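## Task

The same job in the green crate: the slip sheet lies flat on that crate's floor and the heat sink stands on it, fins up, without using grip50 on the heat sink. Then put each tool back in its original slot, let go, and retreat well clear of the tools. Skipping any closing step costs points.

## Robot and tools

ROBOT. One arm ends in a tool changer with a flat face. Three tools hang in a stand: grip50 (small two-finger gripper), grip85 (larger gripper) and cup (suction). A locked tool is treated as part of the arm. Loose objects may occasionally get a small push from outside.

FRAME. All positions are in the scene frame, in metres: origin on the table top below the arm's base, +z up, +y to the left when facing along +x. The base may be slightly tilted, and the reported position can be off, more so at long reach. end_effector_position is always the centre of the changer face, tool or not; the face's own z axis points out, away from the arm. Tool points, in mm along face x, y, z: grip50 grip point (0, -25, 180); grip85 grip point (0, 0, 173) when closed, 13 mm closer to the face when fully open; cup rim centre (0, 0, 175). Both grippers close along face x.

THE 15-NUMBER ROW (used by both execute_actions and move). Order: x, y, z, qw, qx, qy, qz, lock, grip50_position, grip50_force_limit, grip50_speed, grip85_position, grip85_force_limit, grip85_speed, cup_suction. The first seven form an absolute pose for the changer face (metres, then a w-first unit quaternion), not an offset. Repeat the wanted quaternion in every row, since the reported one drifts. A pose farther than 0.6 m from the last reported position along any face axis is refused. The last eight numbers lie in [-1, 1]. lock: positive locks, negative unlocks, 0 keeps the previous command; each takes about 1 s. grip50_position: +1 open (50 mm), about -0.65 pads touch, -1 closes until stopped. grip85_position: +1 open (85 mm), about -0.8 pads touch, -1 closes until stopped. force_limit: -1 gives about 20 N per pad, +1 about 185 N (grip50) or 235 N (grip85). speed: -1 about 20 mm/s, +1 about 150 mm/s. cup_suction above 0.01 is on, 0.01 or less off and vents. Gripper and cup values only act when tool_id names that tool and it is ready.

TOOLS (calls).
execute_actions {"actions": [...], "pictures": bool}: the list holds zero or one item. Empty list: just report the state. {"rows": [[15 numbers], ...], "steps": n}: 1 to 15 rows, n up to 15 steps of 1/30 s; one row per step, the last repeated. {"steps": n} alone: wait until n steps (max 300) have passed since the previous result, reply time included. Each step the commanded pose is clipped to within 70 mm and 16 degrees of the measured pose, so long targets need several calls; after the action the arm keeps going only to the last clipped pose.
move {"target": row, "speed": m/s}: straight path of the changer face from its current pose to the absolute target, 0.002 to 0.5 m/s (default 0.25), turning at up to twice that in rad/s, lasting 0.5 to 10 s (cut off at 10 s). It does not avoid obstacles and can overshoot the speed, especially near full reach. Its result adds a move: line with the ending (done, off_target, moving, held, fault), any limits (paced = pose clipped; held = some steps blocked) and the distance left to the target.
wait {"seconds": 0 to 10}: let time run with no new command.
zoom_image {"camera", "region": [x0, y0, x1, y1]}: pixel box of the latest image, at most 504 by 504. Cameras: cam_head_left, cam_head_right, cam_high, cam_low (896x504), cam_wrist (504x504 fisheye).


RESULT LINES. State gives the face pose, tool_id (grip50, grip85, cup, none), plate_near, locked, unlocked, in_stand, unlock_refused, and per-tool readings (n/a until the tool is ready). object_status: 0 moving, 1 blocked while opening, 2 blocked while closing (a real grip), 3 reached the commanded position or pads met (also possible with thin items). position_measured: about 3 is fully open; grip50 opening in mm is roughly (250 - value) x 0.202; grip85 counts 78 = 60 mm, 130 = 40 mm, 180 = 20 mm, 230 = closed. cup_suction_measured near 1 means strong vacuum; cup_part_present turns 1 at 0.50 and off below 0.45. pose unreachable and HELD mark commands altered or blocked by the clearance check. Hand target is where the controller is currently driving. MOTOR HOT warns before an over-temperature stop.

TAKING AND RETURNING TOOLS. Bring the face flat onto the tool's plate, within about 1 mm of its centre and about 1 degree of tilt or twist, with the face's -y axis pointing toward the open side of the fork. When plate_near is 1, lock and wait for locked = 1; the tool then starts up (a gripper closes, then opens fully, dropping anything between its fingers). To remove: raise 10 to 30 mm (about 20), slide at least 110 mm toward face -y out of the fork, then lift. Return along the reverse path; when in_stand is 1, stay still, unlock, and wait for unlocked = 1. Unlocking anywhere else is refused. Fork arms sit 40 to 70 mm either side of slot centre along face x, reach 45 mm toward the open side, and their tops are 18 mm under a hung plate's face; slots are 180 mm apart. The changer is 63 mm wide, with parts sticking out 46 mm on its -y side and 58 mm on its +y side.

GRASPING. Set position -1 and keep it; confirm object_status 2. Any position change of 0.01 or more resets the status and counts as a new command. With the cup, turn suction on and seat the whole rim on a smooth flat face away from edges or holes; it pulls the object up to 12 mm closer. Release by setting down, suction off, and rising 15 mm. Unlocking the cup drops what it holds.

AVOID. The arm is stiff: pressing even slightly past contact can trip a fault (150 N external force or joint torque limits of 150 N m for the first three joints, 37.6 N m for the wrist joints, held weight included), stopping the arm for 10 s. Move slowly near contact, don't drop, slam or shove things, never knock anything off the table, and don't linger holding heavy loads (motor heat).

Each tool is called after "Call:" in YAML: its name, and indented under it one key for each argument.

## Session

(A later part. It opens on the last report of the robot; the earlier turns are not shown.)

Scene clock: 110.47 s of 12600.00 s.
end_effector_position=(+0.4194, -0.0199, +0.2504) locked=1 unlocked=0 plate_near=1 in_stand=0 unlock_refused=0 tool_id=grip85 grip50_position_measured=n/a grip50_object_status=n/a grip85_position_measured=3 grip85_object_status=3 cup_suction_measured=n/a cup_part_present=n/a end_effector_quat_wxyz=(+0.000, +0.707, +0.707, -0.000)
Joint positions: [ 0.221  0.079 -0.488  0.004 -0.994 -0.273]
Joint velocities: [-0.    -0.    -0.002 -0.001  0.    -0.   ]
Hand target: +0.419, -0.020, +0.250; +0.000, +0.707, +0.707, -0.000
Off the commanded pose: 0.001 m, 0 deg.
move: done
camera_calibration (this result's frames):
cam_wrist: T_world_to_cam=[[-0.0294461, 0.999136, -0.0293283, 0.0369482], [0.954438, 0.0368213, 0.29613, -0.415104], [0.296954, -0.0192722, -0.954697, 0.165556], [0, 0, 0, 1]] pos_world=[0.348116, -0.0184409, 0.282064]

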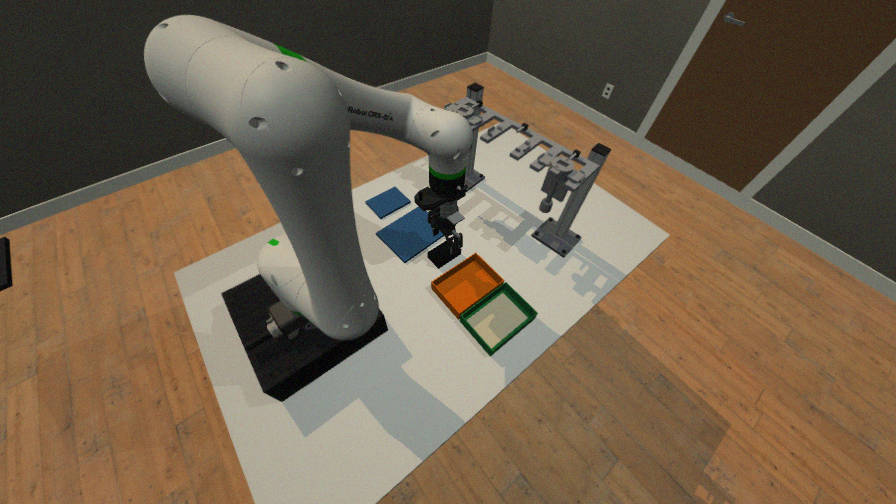

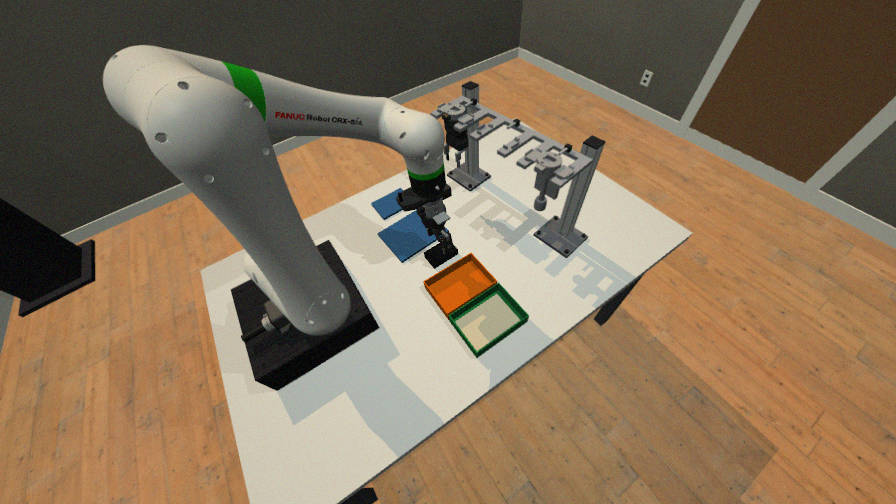

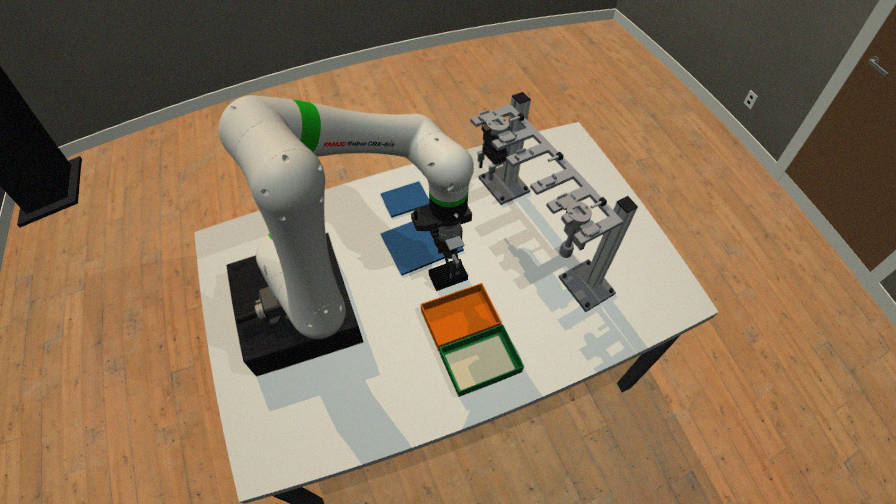

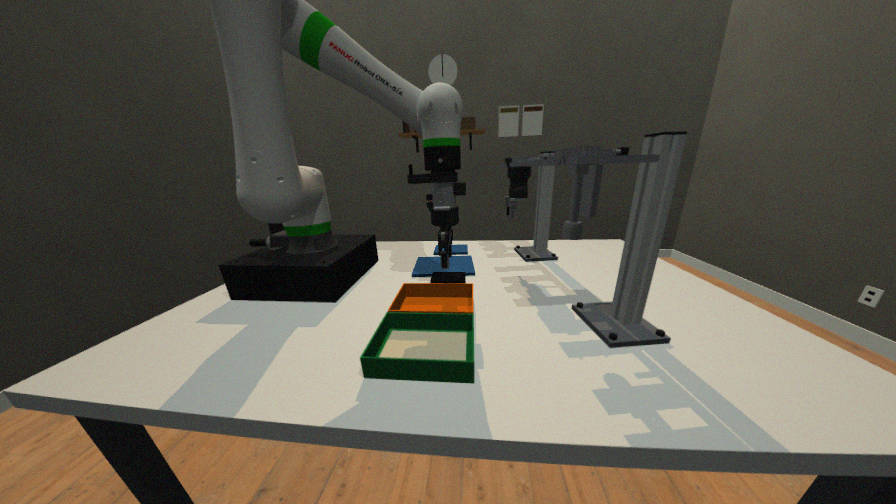

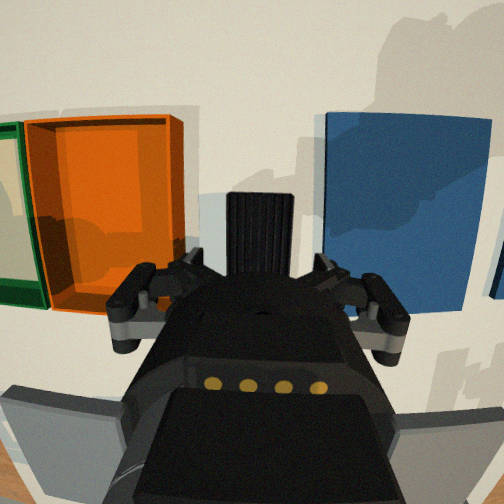

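Call:
move:
  target: [0.42,-0.02,0.1925,0,0.707,0.707,0,0,1,0,0,1,0,0,0]
  speed: 0.06

Call:
move:
  target: [0.42,-0.02,0.1925,0,0.707,0.707,0,0,1,0,0,-1,-0.3,-0.5,0]

Call:
move:
  target: [0.42,-0.02,0.27,0,0.707,0.707,0,0,1,0,0,-1,-0.3,-0.5,0]
  speed: 0.1

Call:
move:
  target: [0.401,-0.3035,0.27,0,1,-0.005,0,0,1,0,0,-1,-0.3,-0.5,0]

Scene clock: 115.80 s of 12600.00 s.
end_effector_position=(+0.4198, -0.0201, +0.1926) locked=1 unlocked=0 plate_near=1 in_stand=0 unlock_refused=0 tool_id=grip85 grip50_position_measured=n/a grip50_object_status=n/a grip85_position_measured=3 grip85_object_status=3 cup_suction_measured=n/a cup_part_present=n/a end_effector_quat_wxyz=(+0.000, +0.707, +0.707, -0.000)
Joint positions: [ 0.22   0.178 -0.542  0.004 -0.841 -0.272]
Joint velocities: [-0.     0.002  0.001 -0.002  0.001 -0.001]
Hand target: +0.420, -0.020, +0.193; +0.000, +0.707, +0.707, -0.000
Off the commanded pose: 0.000 m, 0 deg.
move: done
camera_calibration (this result's frames):
cam_wrist: T_world_to_cam=[[-0.0299937, 0.999129, -0.0290204, 0.0356116], [0.954408, 0.0372537, 0.296173, -0.398313], [0.296996, -0.018814, -0.954693, 0.110274], [0, 0, 0, 1]] pos_world=[0.34847, -0.0186672, 0.224281]

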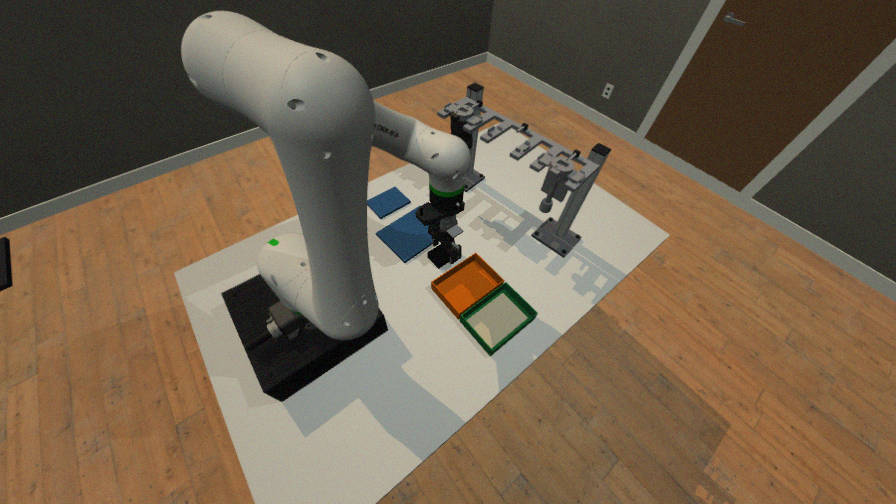

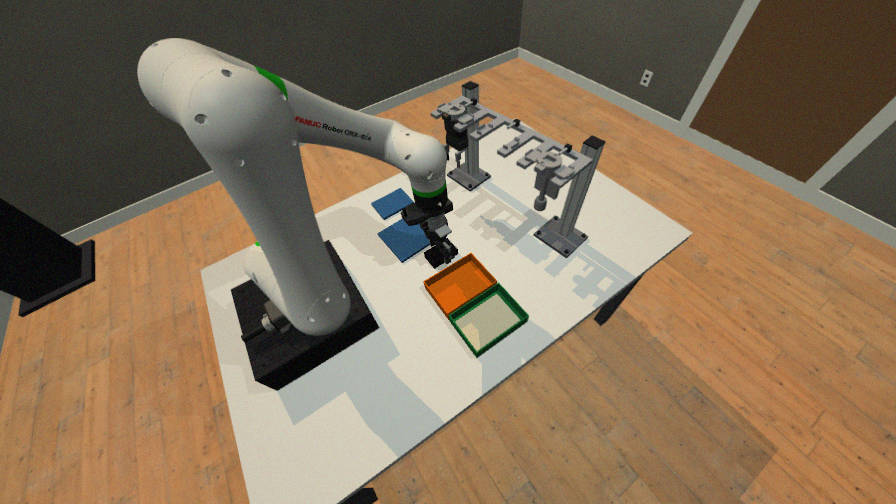

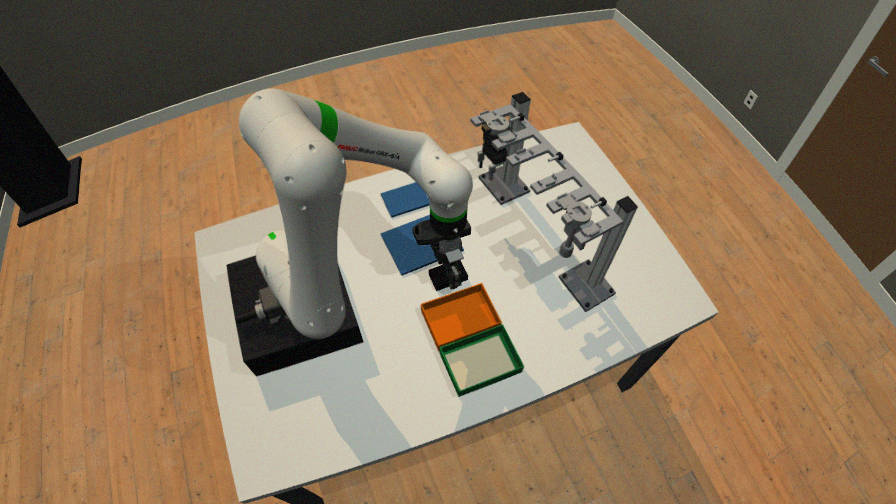

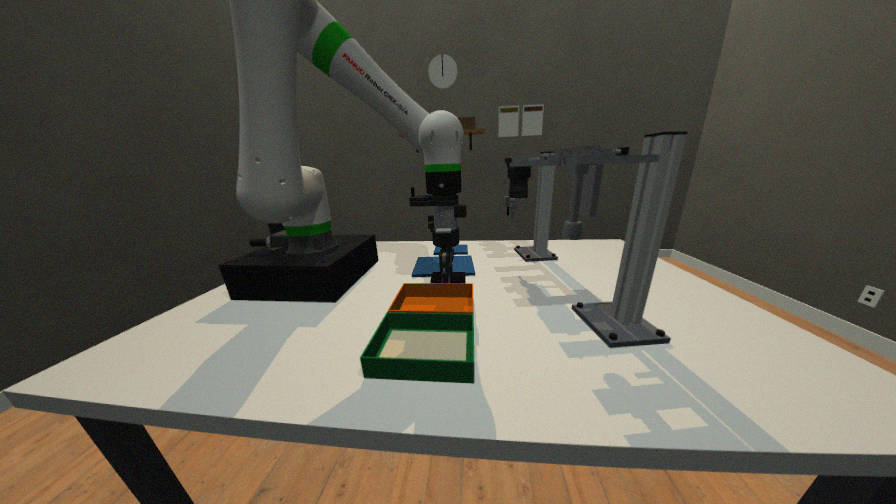

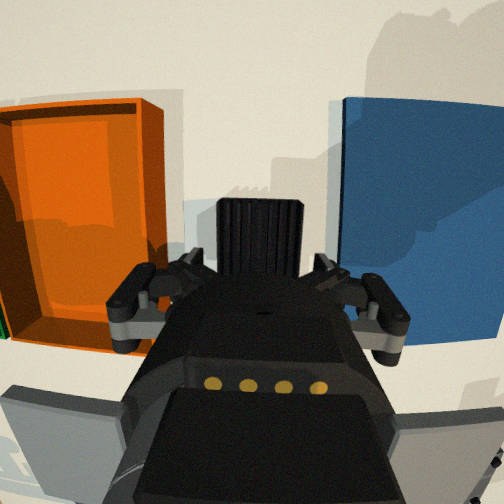

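Scene clock: 116.67 s of 12600.00 s.
end_effector_position=(+0.4201, -0.0200, +0.1926) locked=1 unlocked=0 plate_near=1 in_stand=0 unlock_refused=0 tool_id=grip85 grip50_position_measured=n/a grip50_object_status=n/a grip85_position_measured=80 grip85_object_status=2 cup_suction_measured=n/a cup_part_present=n/a end_effector_quat_wxyz=(+0.000, +0.707, +0.707, -0.000)
Joint positions: [ 0.22   0.178 -0.541  0.004 -0.842 -0.271]
Joint velocities: [ 0.001  0.001 -0.    -0.001  0.     0.001]
Hand target: +0.420, -0.020, +0.192; +0.000, +0.707, +0.707, -0.000
Off the commanded pose: 0.000 m, 0 deg.
move: done
camera_calibration (this result's frames):
cam_wrist: T_world_to_cam=[[-0.0306169, 0.99911, -0.0290263, 0.0358001], [0.954391, 0.0378504, 0.296151, -0.39857], [0.296986, -0.0186352, -0.9547, 0.110165], [0, 0, 0, 1]] pos_world=[0.34877, -0.0186292, 0.224251]

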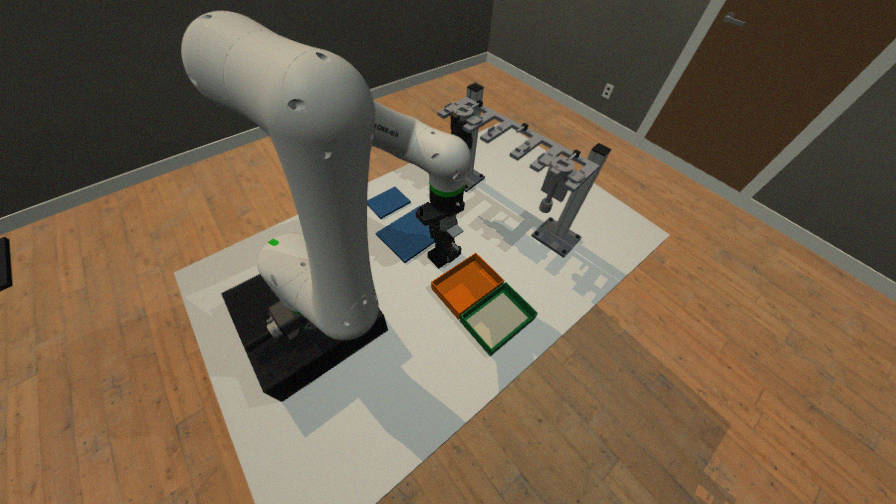

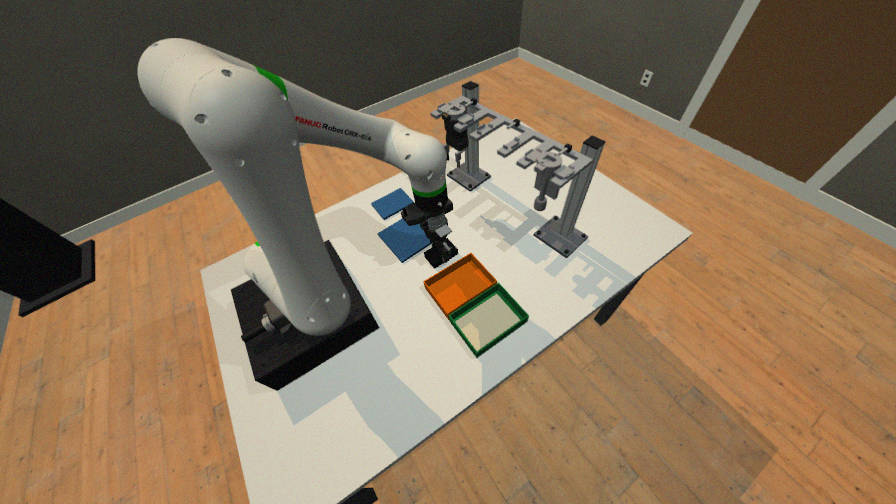

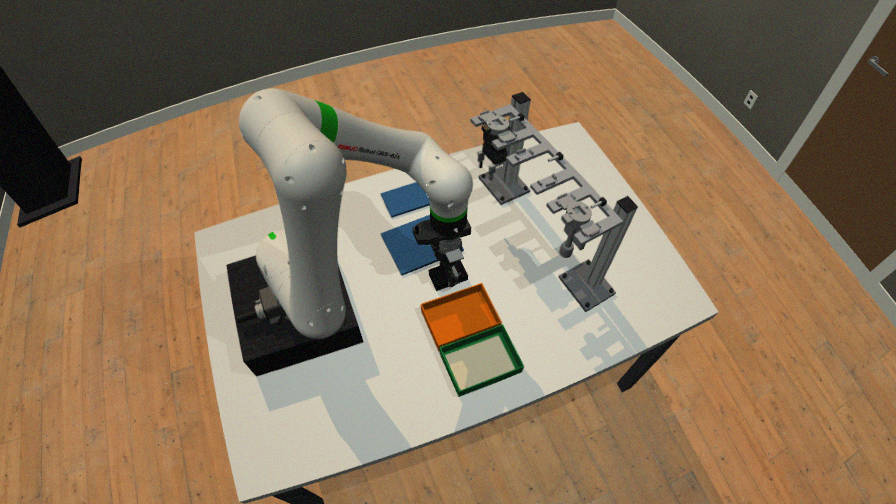

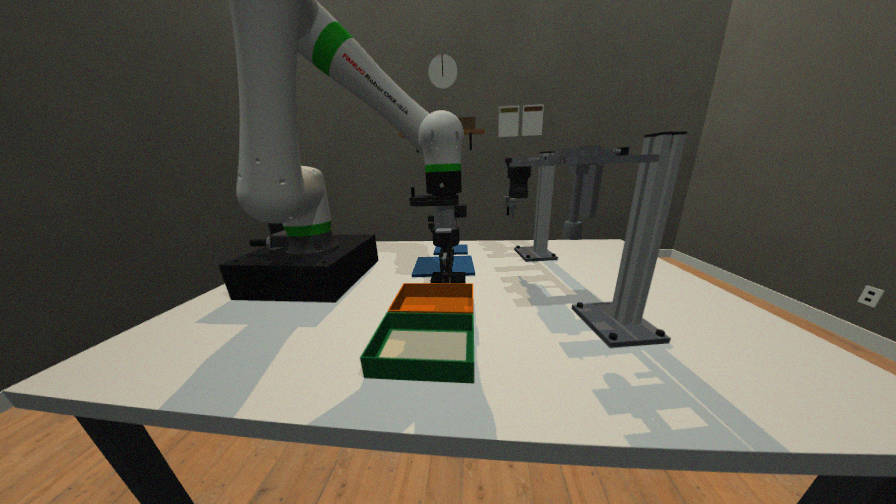

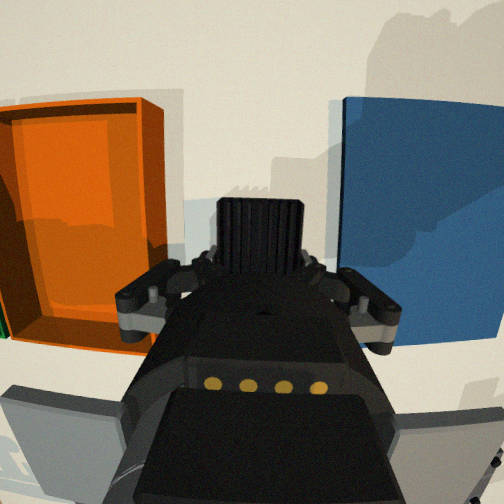

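Scene clock: 117.80 s of 12600.00 s.
end_effector_position=(+0.4203, -0.0199, +0.2699) locked=1 unlocked=0 plate_near=1 in_stand=0 unlock_refused=0 tool_id=grip85 grip50_position_measured=n/a grip50_object_status=n/a grip85_position_measured=80 grip85_object_status=2 cup_suction_measured=n/a cup_part_present=n/a end_effector_quat_wxyz=(-0.000, +0.707, +0.707, +0.000)
Joint positions: [ 0.22   0.053 -0.462  0.003 -1.046 -0.27 ]
Joint velocities: [-0.    -0.001  0.001 -0.    -0.001 -0.001]
Hand target: +0.420, -0.020, +0.270; -0.000, +0.707, +0.707, +0.000
Off the commanded pose: 0.000 m, 0 deg.
move: done
camera_calibration (this result's frames):
cam_wrist: T_world_to_cam=[[-0.0308819, 0.999117, -0.0284769, 0.0378413], [0.954445, 0.0379367, 0.295965, -0.421635], [0.296784, -0.0180397, -0.954774, 0.184007], [0, 0, 0, 1]] pos_world=[0.348985, -0.018493, 0.301552]

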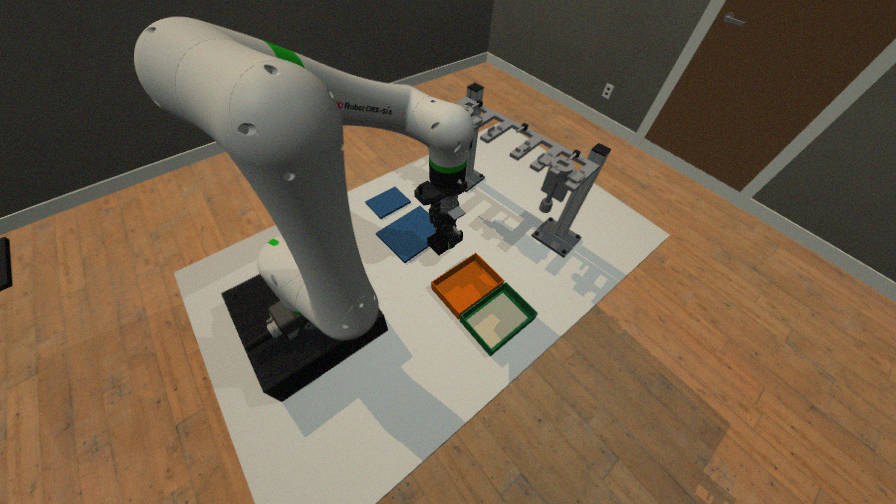

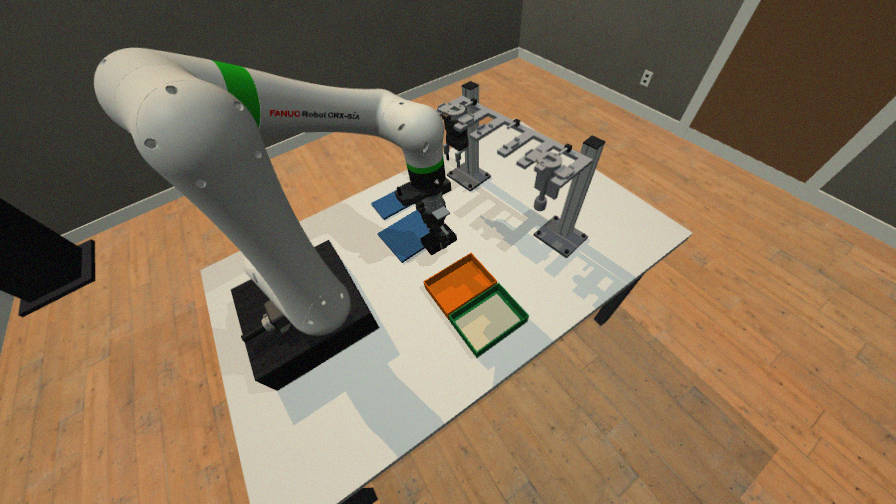

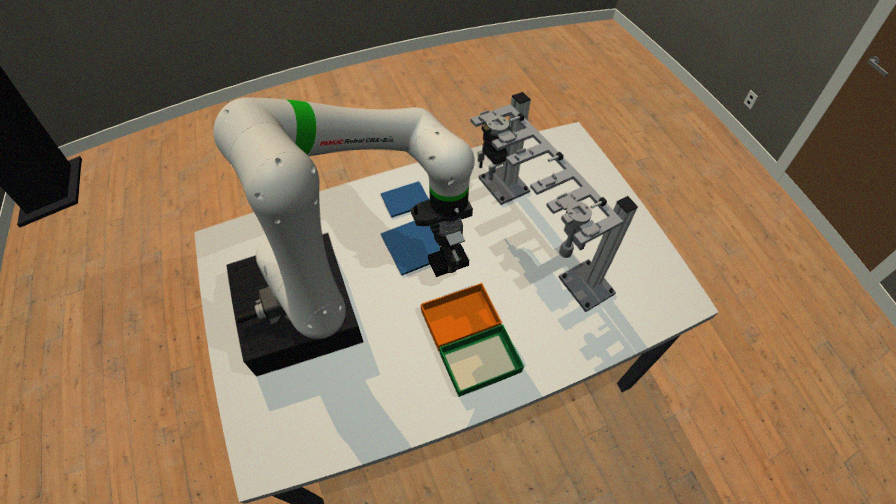

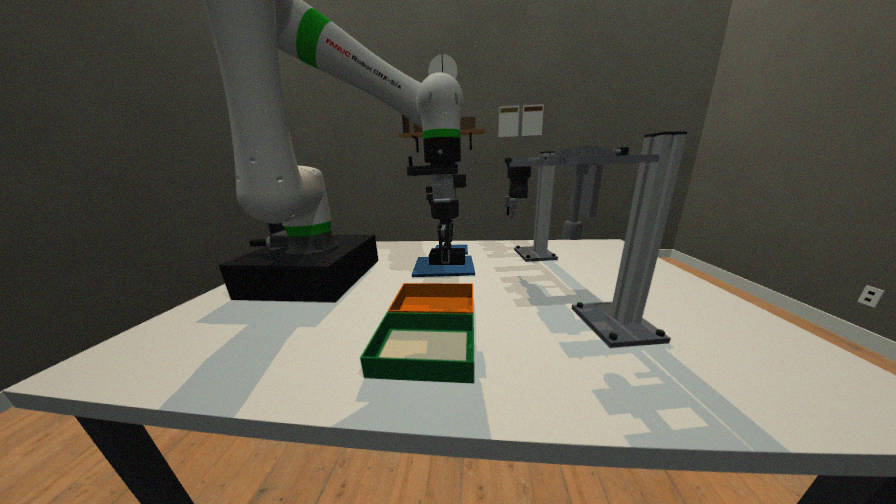

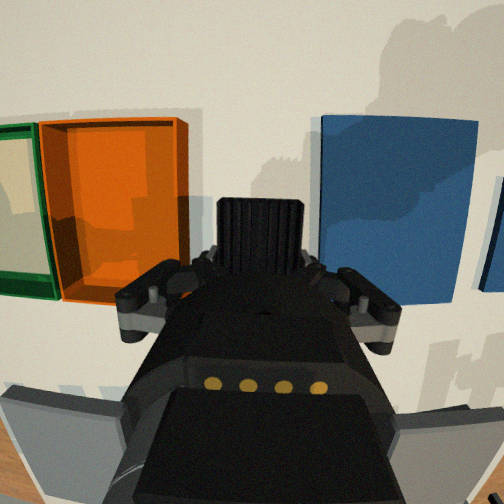

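Scene clock: 121.33 s of 12600.00 s.
end_effector_position=(+0.4005, -0.3031, +0.2698) locked=1 unlocked=0 plate_near=1 in_stand=0 unlock_refused=0 tool_id=grip85 grip50_position_measured=n/a grip50_object_status=n/a grip85_position_measured=80 grip85_object_status=2 cup_suction_measured=n/a cup_part_present=n/a end_effector_quat_wxyz=(-0.001, +1.000, -0.005, +0.001)
Joint positions: [-0.439  0.249 -0.232 -0.007 -1.079 -1.187]
Joint velocities: [-0.001  0.001  0.002  0.001 -0.    -0.   ]
Hand target: +0.401, -0.303, +0.270; -0.001, +1.000, -0.005, +0.001
Off the commanded pose: 0.001 m, 0 deg.
move: done
camera_calibration (this result's frames):
cam_wrist: T_world_to_cam=[[0.999426, 0.0206385, -0.0268728, -0.389454], [0.0276408, -0.955313, 0.294301, -0.321355], [-0.019598, -0.294875, -0.955335, 0.227641], [0, 0, 0, 1]] pos_world=[0.402574, -0.231831, 0.301583]

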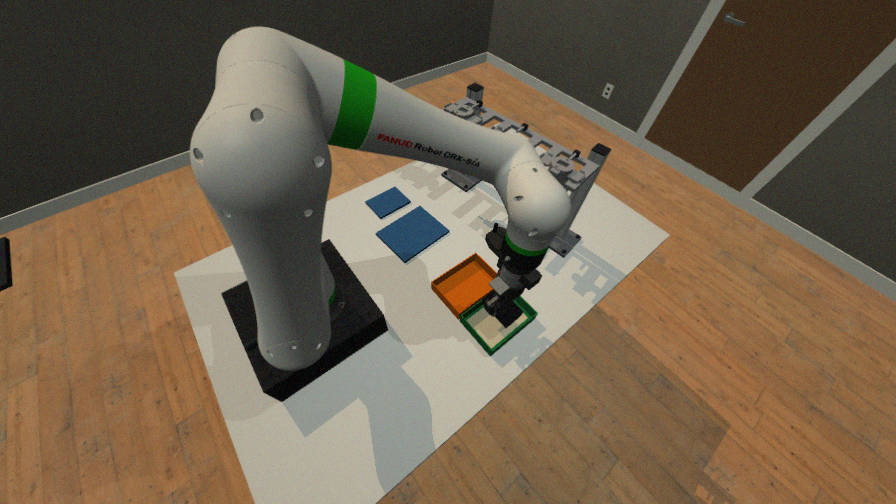

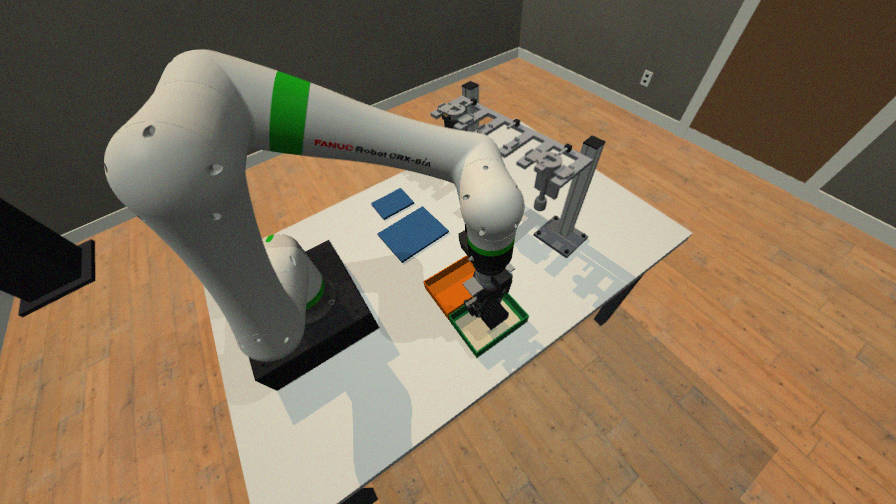

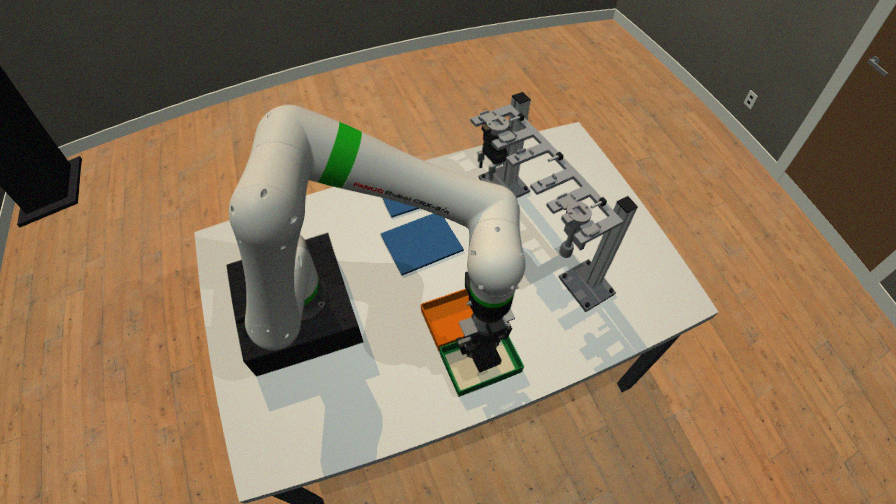

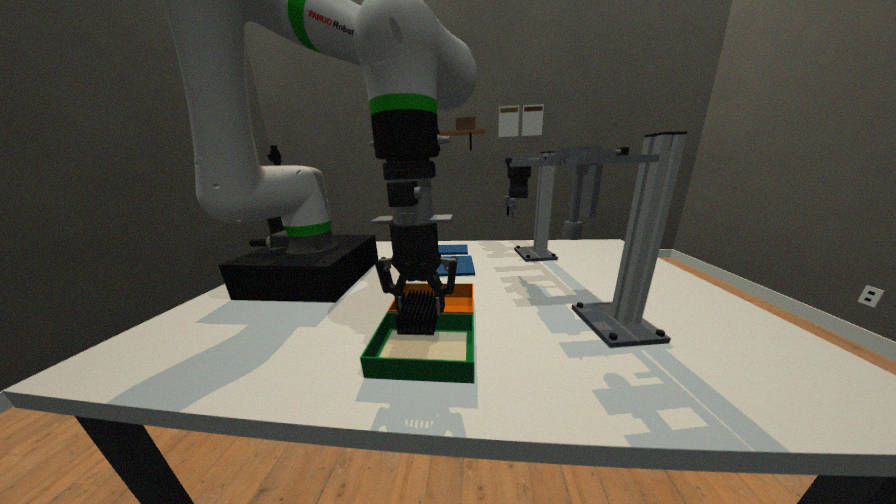

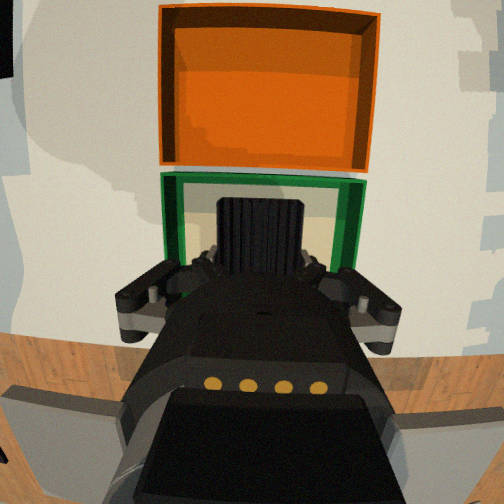

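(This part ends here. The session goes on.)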